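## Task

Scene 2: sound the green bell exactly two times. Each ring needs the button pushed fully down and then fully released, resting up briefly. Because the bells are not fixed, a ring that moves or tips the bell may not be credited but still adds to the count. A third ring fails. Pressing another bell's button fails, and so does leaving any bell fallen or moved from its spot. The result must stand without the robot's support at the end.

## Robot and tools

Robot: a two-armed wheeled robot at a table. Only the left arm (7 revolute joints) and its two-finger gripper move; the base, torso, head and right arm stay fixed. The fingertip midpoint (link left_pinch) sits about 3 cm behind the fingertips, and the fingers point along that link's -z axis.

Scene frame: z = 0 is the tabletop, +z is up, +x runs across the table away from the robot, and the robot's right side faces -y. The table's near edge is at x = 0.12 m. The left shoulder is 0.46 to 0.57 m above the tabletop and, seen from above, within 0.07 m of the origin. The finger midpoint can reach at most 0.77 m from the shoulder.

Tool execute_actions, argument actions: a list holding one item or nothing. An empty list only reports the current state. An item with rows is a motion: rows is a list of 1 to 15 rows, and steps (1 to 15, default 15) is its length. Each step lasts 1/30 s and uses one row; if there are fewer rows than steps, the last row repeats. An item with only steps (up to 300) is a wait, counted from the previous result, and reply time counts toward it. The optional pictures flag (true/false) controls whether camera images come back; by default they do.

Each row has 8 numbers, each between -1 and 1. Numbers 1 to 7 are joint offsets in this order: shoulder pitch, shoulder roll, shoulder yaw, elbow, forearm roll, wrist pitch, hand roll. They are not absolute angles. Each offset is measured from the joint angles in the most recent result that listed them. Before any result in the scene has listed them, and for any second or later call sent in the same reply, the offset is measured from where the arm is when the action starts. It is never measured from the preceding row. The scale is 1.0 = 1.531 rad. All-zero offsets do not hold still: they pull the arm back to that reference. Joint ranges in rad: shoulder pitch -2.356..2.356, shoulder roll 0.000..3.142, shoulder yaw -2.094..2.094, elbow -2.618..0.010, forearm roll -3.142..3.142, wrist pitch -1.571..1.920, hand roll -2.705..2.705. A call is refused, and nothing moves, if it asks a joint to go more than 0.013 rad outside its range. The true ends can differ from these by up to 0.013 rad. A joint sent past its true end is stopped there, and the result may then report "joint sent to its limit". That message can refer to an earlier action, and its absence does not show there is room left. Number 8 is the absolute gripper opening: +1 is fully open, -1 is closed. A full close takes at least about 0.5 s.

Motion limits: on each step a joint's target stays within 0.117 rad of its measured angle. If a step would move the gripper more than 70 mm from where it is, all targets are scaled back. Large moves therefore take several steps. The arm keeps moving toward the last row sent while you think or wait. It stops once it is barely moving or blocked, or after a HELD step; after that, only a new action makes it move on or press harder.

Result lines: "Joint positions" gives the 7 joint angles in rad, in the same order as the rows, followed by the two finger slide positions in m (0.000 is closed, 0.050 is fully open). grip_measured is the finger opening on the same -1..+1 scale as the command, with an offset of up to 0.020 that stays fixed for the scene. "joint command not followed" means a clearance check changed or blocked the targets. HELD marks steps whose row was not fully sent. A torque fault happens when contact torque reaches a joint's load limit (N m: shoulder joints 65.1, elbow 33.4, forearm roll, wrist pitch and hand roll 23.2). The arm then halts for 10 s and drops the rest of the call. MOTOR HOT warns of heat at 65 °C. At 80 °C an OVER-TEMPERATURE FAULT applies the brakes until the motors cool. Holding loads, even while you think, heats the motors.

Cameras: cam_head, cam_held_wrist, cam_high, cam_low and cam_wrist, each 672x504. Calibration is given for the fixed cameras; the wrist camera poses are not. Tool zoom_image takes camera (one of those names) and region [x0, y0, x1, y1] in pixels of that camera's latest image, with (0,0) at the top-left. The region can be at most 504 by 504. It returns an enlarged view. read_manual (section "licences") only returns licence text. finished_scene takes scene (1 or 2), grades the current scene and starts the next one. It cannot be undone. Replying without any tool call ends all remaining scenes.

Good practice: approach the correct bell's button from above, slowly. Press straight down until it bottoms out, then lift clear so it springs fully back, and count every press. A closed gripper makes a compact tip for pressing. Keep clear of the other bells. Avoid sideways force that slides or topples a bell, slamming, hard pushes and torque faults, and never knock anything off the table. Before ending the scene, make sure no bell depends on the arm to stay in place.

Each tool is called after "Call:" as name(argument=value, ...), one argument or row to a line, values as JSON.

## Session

Call:
execute_actions(
  actions=[],
)

Scene clock: 0.00 s of 5100.00 s.
grip_measured=+1.00
Joint positions: [ 0.789  2.487  0.12  -1.014  0.6   -0.518  0.96   0.05   0.05 ]
Motor temperatures (°C, as the motors report them): [34 32 33 37 34 37 38]

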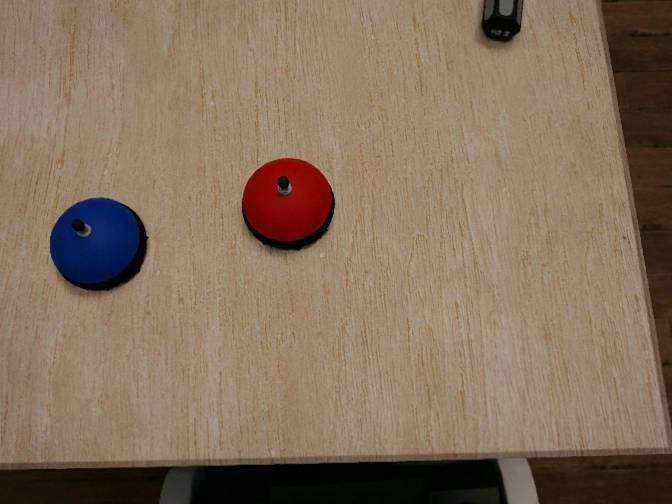

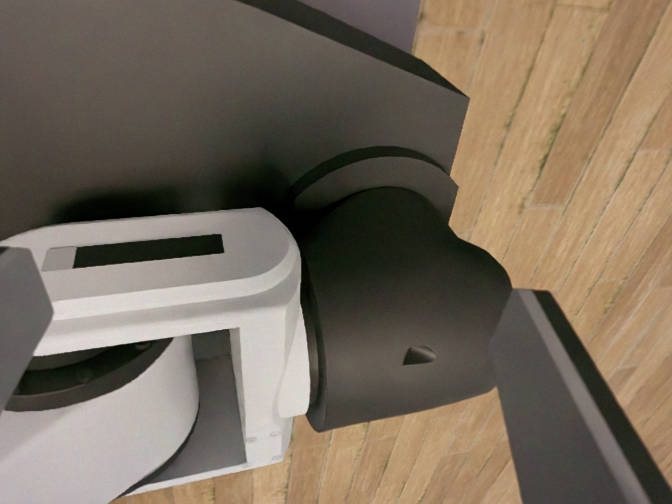

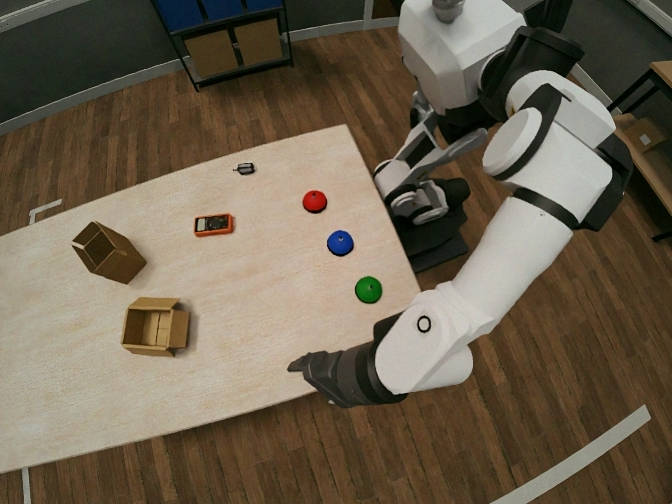

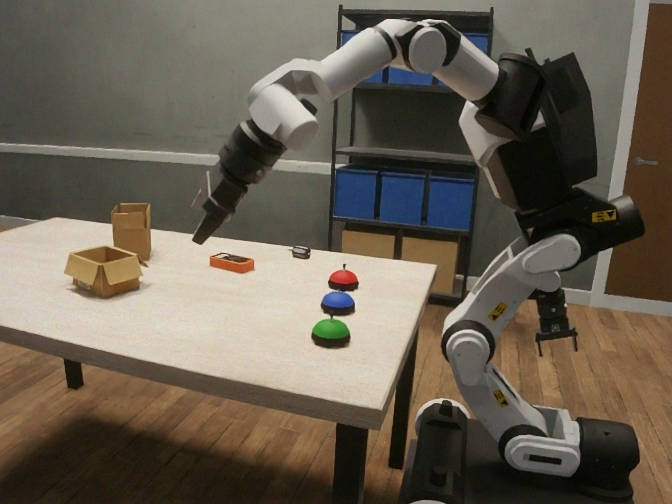

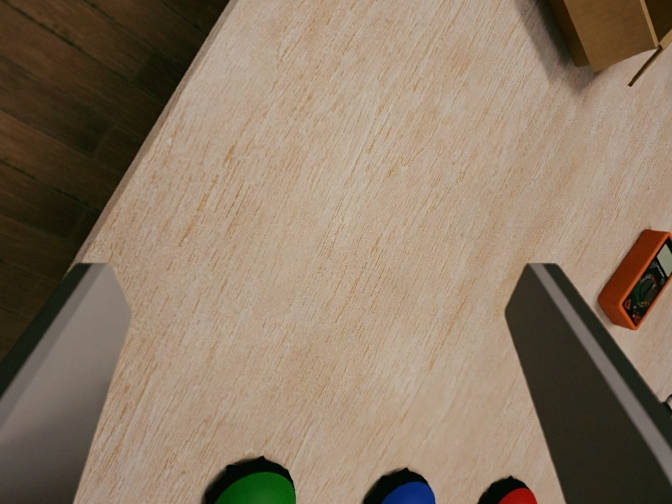

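Call:
execute_actions(
  actions=[
    {"rows":[[-0.873,0,0,0,0,1,-0.956,-1],[-0.873,0,0,0,0,1,-0.956,-1],[-0.873,0,0,0,0,1,-0.956,-1],[-0.873,0,0,0,0,1,-0.956,-1],[-0.873,0,0,0,0,1,-0.956,-1],[-0.873,-0.926,-0.135,-0.384,0.323,1,-0.956,-1]]},
  ],
  pictures=false,
)

Call:
execute_actions(
  actions=[
    {"steps":30},
  ],
  pictures=false,
)

Scene clock: 1.87 s of 5100.00 s.
grip_measured=-0.99
Joint positions: [-0.545  1.725 -0.083 -1.602  1.093  1.    -0.497  0.     0.   ]
Motor temperatures (°C, as the motors report them): [34 32 33 37 34 37 38]
Steps of this call (steps 1 to 41: nothing new was sent; steps 42 to 56: all 15 steps of this action). Readings (joint positions):
42: [0.725 2.485 0.119 -1.030 0.600 -0.420 0.861 0.047 0.047]
43: [0.649 2.487 0.120 -1.026 0.600 -0.324 0.765 0.043 0.043]
45: [0.476 2.487 0.120 -1.022 0.600 -0.122 0.563 0.037 0.037]
49: [0.103 2.382 -0.083 -1.255 0.889 0.268 0.173 0.023 0.023]
56: the state above

Scene clock: 2.87 s of 5100.00 s.
grip_measured=-1.00
Joint positions: [-0.547  1.069 -0.087 -1.601  1.094  1.012 -0.504  0.     0.   ]
Motor temperatures (°C, as the motors report them): [34 32 33 37 34 37 38]
Steps of this call (steps 1 to 30: the robot went on to your last target). Readings (joint positions):
1: [-0.546 1.623 -0.084 -1.602 1.094 1.009 -0.501 0.000 0.000]
2: [-0.546 1.519 -0.085 -1.601 1.094 1.010 -0.502 0.000 0.000]
4: [-0.546 1.311 -0.085 -1.601 1.094 1.011 -0.503 0.000 0.000]
8: [-0.546 1.057 -0.088 -1.601 1.094 1.012 -0.503 0.000 0.000]
30: the state above
The arm was judged still, so your last target was given up. Only a new action makes it travel on or press farther. Fingers that are still opening or closing keep moving.

Call:
execute_actions(
  actions=[
    {"rows":[[0,0,0,0,0,0.384,0,-1]],"steps":10},
  ],
)

Call:
zoom_image(
  camera="cam_low",
  region=[290,270,370,340],
)

Scene clock: 3.83 s of 5100.00 s.
grip_measured=-1.00
Joint positions: [-0.547  1.069 -0.087 -1.601  1.094  1.599 -0.504  0.     0.   ]
Motor temperatures (°C, as the motors report them): [34 32 33 37 34 37 38]
Steps of this call (steps 1 to 19: nothing new was sent; steps 20 to 29: all 10 steps of this action). Readings (joint positions):
20: [-0.547 1.068 -0.087 -1.602 1.094 1.110 -0.504 0.000 0.000]
21: [-0.547 1.068 -0.087 -1.601 1.094 1.212 -0.504 0.000 0.000]
23: [-0.547 1.068 -0.087 -1.601 1.094 1.420 -0.504 0.000 0.000]
27: [-0.547 1.069 -0.087 -1.601 1.094 1.598 -0.504 0.000 0.000]
29: the state above

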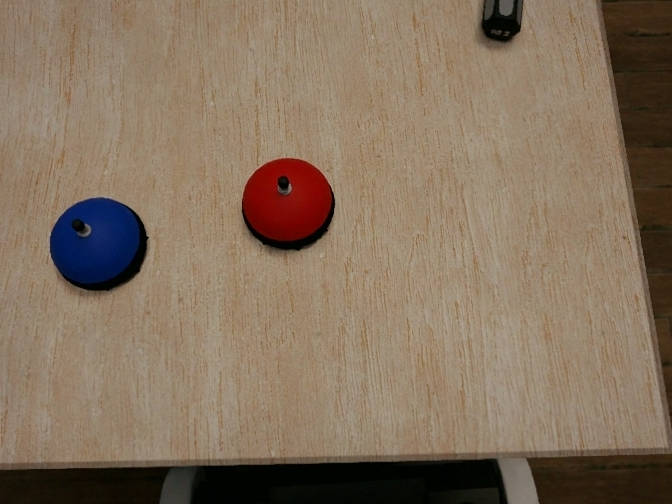

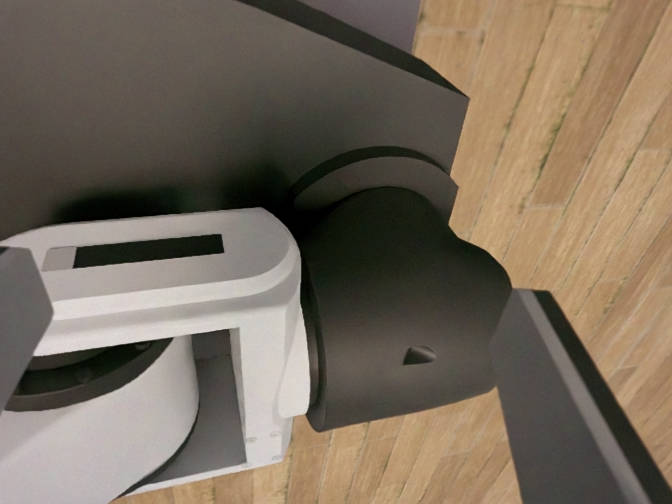

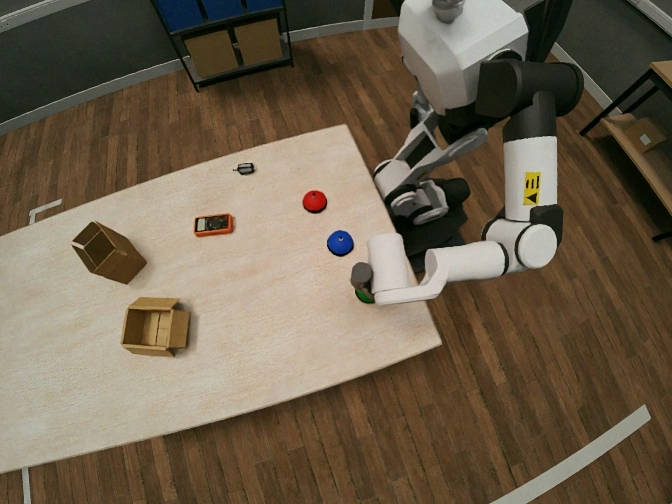

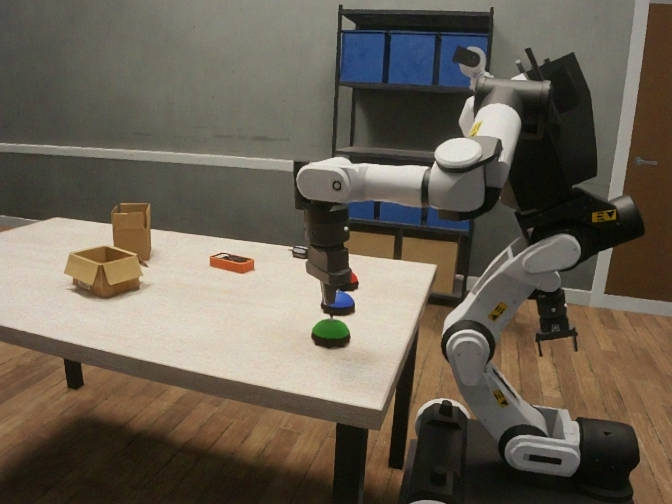

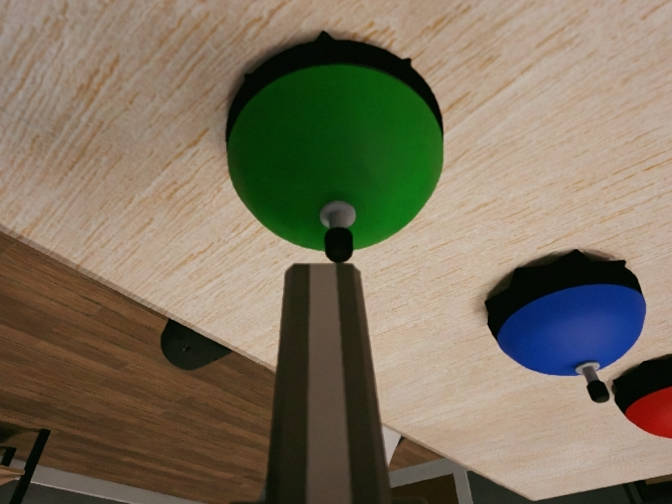

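Region (290, 270, 370, 340) of cam_low's 672x504 image, scaled by 6.300, with more detail than that image has; it fills the top 441 rows of this view, and the rest is white.

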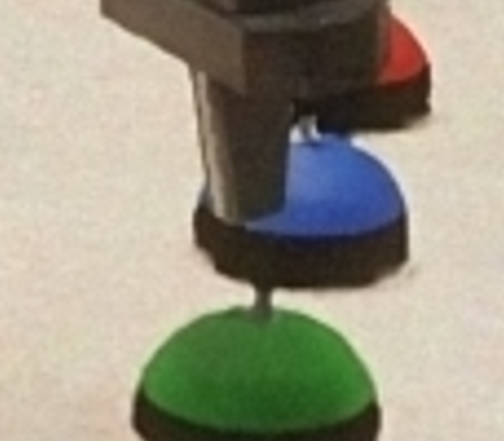

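Call:
execute_actions(
  actions=[
    {"rows":[[0,0,-0.015,0,0.004,-0.017,0,-1],[0,0,-0.03,0,-0.004,-0.03,0,-1],[0,0,-0.04,0,-0.01,-0.038,0,-1],[0,0,-0.045,0,-0.013,-0.043,0,-1],[0,0,-0.05,0,-0.016,-0.047,0,-1],[0,0,-0.055,0,-0.019,-0.051,0,-1],[0,0,-0.06,0,-0.022,-0.055,0,-1],[0,0,-0.065,0,-0.025,-0.06,0,-1],[0,0,-0.069,0,-0.027,-0.063,0,-1]],"steps":13},
  ],
)

Call:
zoom_image(
  camera="cam_low",
  region=[290,270,370,340],
)

Scene clock: 5.27 s of 5100.00 s.
grip_measured=-1.00
Joint positions: [-0.548  1.069 -0.192 -1.602  1.053  1.503 -0.504  0.     0.   ]
Motor temperatures (°C, as the motors report them): [34 32 33 37 34 37 38]
Steps of this call (steps 1 to 15: the robot went on to your last target; steps 16 to 30: nothing new was sent; steps 31 to 43: all 13 steps of this action). Readings (joint positions):
31: [-0.547 1.069 -0.108 -1.601 1.100 1.575 -0.504 0.000 0.000]
32: [-0.547 1.069 -0.131 -1.601 1.089 1.554 -0.504 0.000 0.000]
34: [-0.546 1.068 -0.155 -1.601 1.075 1.534 -0.504 0.000 0.000]
38: [-0.546 1.068 -0.186 -1.601 1.056 1.508 -0.504 0.000 0.000]
43: the state above

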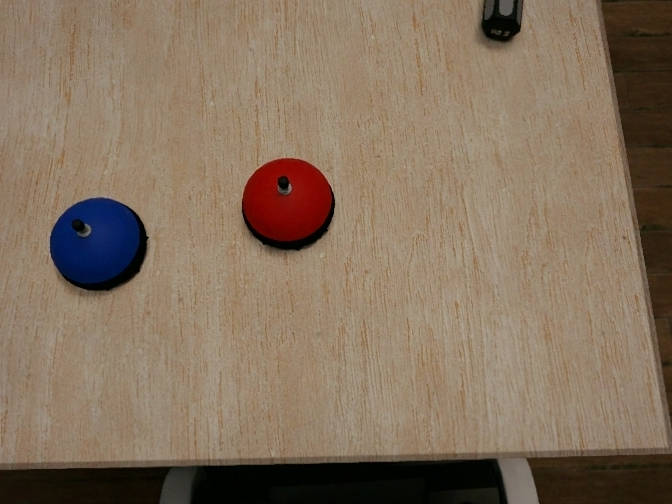

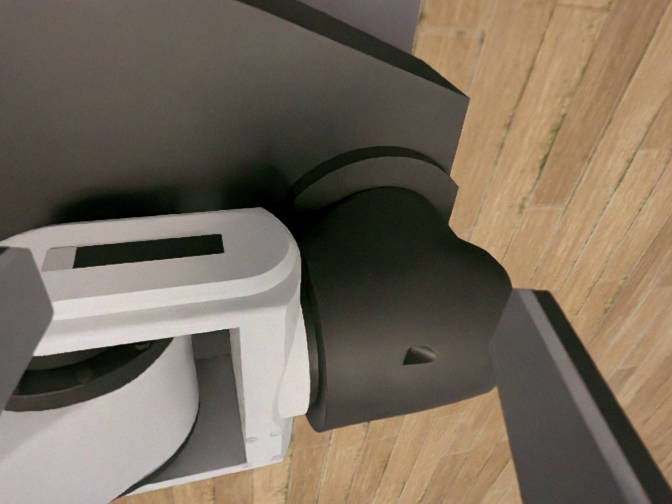

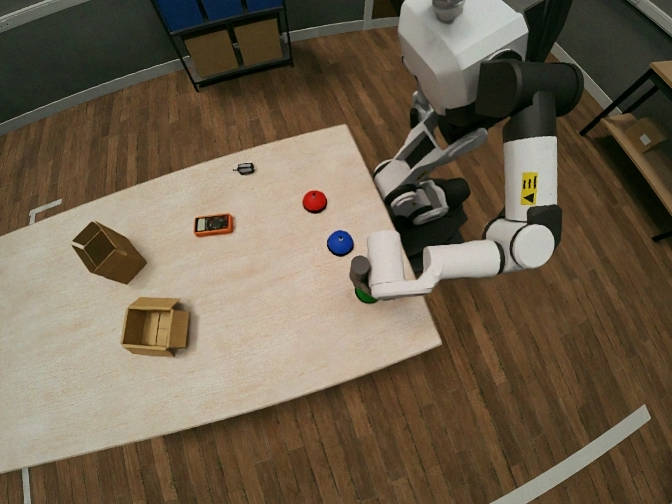

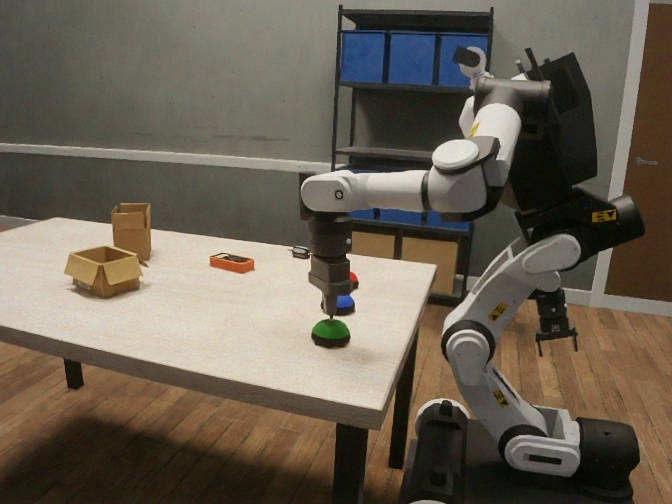

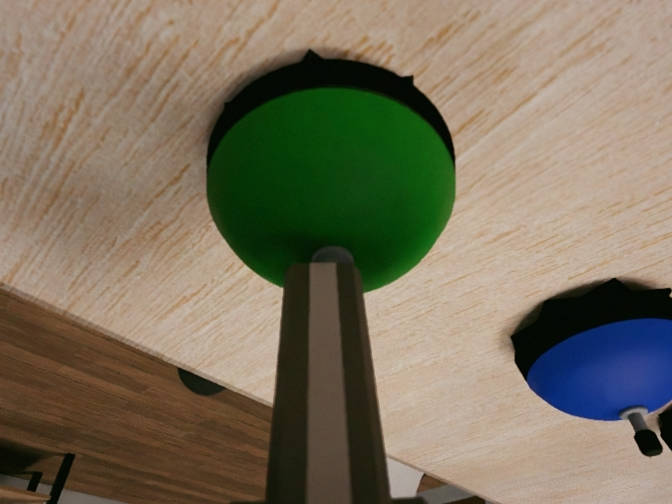

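Region (290, 270, 370, 340) of cam_low's 672x504 image, scaled by 6.300, with more detail than that image has; it fills the top 441 rows of this view, and the rest is white.

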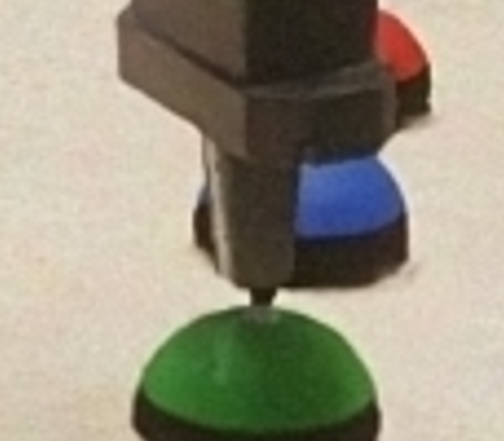

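Call:
execute_actions(
  actions=[
    {"rows":[[0,0,-0.005,0,-0.003,-0.004,0,-1],[0,0,-0.005,0,-0.003,-0.004,0,-1],[0,0,-0.005,0,-0.003,-0.004,0,-1],[0,0,-0.005,0,-0.003,-0.004,0,-1],[0,0,0.01,0,0.006,0.008,0,-1],[0,0,0.025,0,0.015,0.021,0,-1],[0,0,0.04,0,0.024,0.034,0,-1]]},
  ],
  pictures=false,
)

Call:
execute_actions(
  actions=[
    {"steps":12},
  ],
  pictures=false,
)

Call:
execute_actions(
  actions=[
    {"rows":[[0,0,-0.01,0,-0.006,-0.008,0,-1],[0,0,-0.015,0,-0.009,-0.013,0,-1],[0,0,-0.02,0,-0.012,-0.017,0,-1],[0,0,-0.025,0,-0.015,-0.021,0,-1],[0,0,-0.03,0,-0.018,-0.025,0,-1],[0,0,-0.035,0,-0.021,-0.03,0,-1],[0,0,-0.04,0,-0.024,-0.034,0,-1],[0,0,-0.046,0,-0.027,-0.039,0,-1]],"steps":13},
  ],
  pictures=false,
)

Scene clock: 8.13 s of 5100.00 s.
grip_measured=-1.00
Joint positions: [-0.548  1.07  -0.13  -1.602  1.09   1.555 -0.504  0.     0.   ]
Motor temperatures (°C, as the motors report them): [34 32 33 37 34 37 38]
Steps of this call (steps 1 to 15: the robot went on to your last target; steps 16 to 71: nothing new was sent; steps 72 to 86: all 15 steps of this action). Readings (joint positions):
72: [-0.549 1.070 -0.197 -1.603 1.049 1.497 -0.504 0.000 0.000]
73: [-0.549 1.071 -0.197 -1.603 1.049 1.497 -0.504 0.000 0.000]
75: [-0.549 1.071 -0.197 -1.603 1.049 1.497 -0.504 0.000 0.000]
79: [-0.548 1.070 -0.130 -1.602 1.090 1.555 -0.504 0.000 0.000]
86: the state above

Scene clock: 8.53 s of 5100.00 s.
grip_measured=-1.00
Joint positions: [-0.548  1.07  -0.13  -1.602  1.09   1.555 -0.504  0.     0.   ]
Motor temperatures (°C, as the motors report them): [34 32 33 37 34 37 38]
Steps of this call (steps 1 to 12: the robot went on to your last target). Readings (joint positions):
1: [-0.548 1.070 -0.130 -1.602 1.090 1.555 -0.504 0.000 0.000]
2: [-0.548 1.070 -0.130 -1.602 1.090 1.555 -0.504 0.000 0.000]
4: [-0.548 1.070 -0.130 -1.602 1.090 1.555 -0.504 0.000 0.000]
8: [-0.548 1.070 -0.130 -1.602 1.090 1.555 -0.504 0.000 0.000]
12: the state above

Scene clock: 8.97 s of 5100.00 s.
grip_measured=-1.00
Joint positions: [-0.55   1.072 -0.198 -1.603  1.049  1.496 -0.504  0.     0.   ]
Motor temperatures (°C, as the motors report them): [34 32 33 37 34 37 38]
Steps of this call (steps 1 to 13: all 13 steps of this action). Readings (joint positions):
1: [-0.548 1.070 -0.144 -1.602 1.081 1.544 -0.504 0.000 0.000]
2: [-0.548 1.070 -0.152 -1.602 1.076 1.536 -0.504 0.000 0.000]
4: [-0.548 1.070 -0.167 -1.602 1.067 1.523 -0.504 0.000 0.000]
8: [-0.549 1.070 -0.198 -1.602 1.049 1.496 -0.504 0.000 0.000]
13: the state above

Call:
execute_actions(
  actions=[
    {"rows":[[0,0,0.02,0,0.012,0.017,0,-1],[0,0,0.04,0,0.024,0.034,0,-1],[0,0,0.07,0,0.042,0.059,0,-1]]},
  ],
  pictures=false,
)

Call:
execute_actions(
  actions=[
    {"steps":15},
  ],
  pictures=false,
)

Call:
finished_scene(
  scene=2,
)

Scene clock: 10.50 s of 5100.00 s.
grip_measured=-1.00
Joint positions: [-0.55   1.072 -0.091 -1.603  1.113  1.586 -0.504  0.     0.   ]
Motor temperatures (°C, as the motors report them): [34 32 33 37 34 37 38]
Steps of this call (steps 1 to 15: the robot went on to your last target; steps 16 to 31: nothing new was sent; steps 32 to 46: all 15 steps of this action). Readings (joint positions):
32: [-0.550 1.072 -0.169 -1.604 1.066 1.521 -0.504 0.000 0.000]
33: [-0.550 1.072 -0.139 -1.604 1.085 1.546 -0.504 0.000 0.000]
35: [-0.550 1.073 -0.091 -1.604 1.113 1.586 -0.504 0.000 0.000]
39: [-0.550 1.072 -0.091 -1.603 1.113 1.586 -0.504 0.000 0.000]
46: the state above

Scene clock: 11.00 s of 5100.00 s.
grip_measured=-1.00
Joint positions: [-0.55   1.072 -0.091 -1.603  1.113  1.586 -0.504  0.     0.   ]
Motor temperatures (°C, as the motors report them): [34 32 33 37 34 37 38]
Steps of this call (steps 1 to 15: the robot went on to your last target). Readings (joint positions):
1: [-0.550 1.072 -0.091 -1.603 1.113 1.586 -0.504 0.000 0.000]
2: [-0.550 1.072 -0.091 -1.603 1.113 1.586 -0.504 0.000 0.000]
4: [-0.550 1.072 -0.091 -1.603 1.113 1.586 -0.504 0.000 0.000]
8: [-0.550 1.072 -0.091 -1.603 1.113 1.586 -0.504 0.000 0.000]
15: the state above
The arm was judged still, so your last target was given up. Only a new action makes it travel on or press farther. Fingers that are still opening or closing keep moving.

The scene is finished: the task was done.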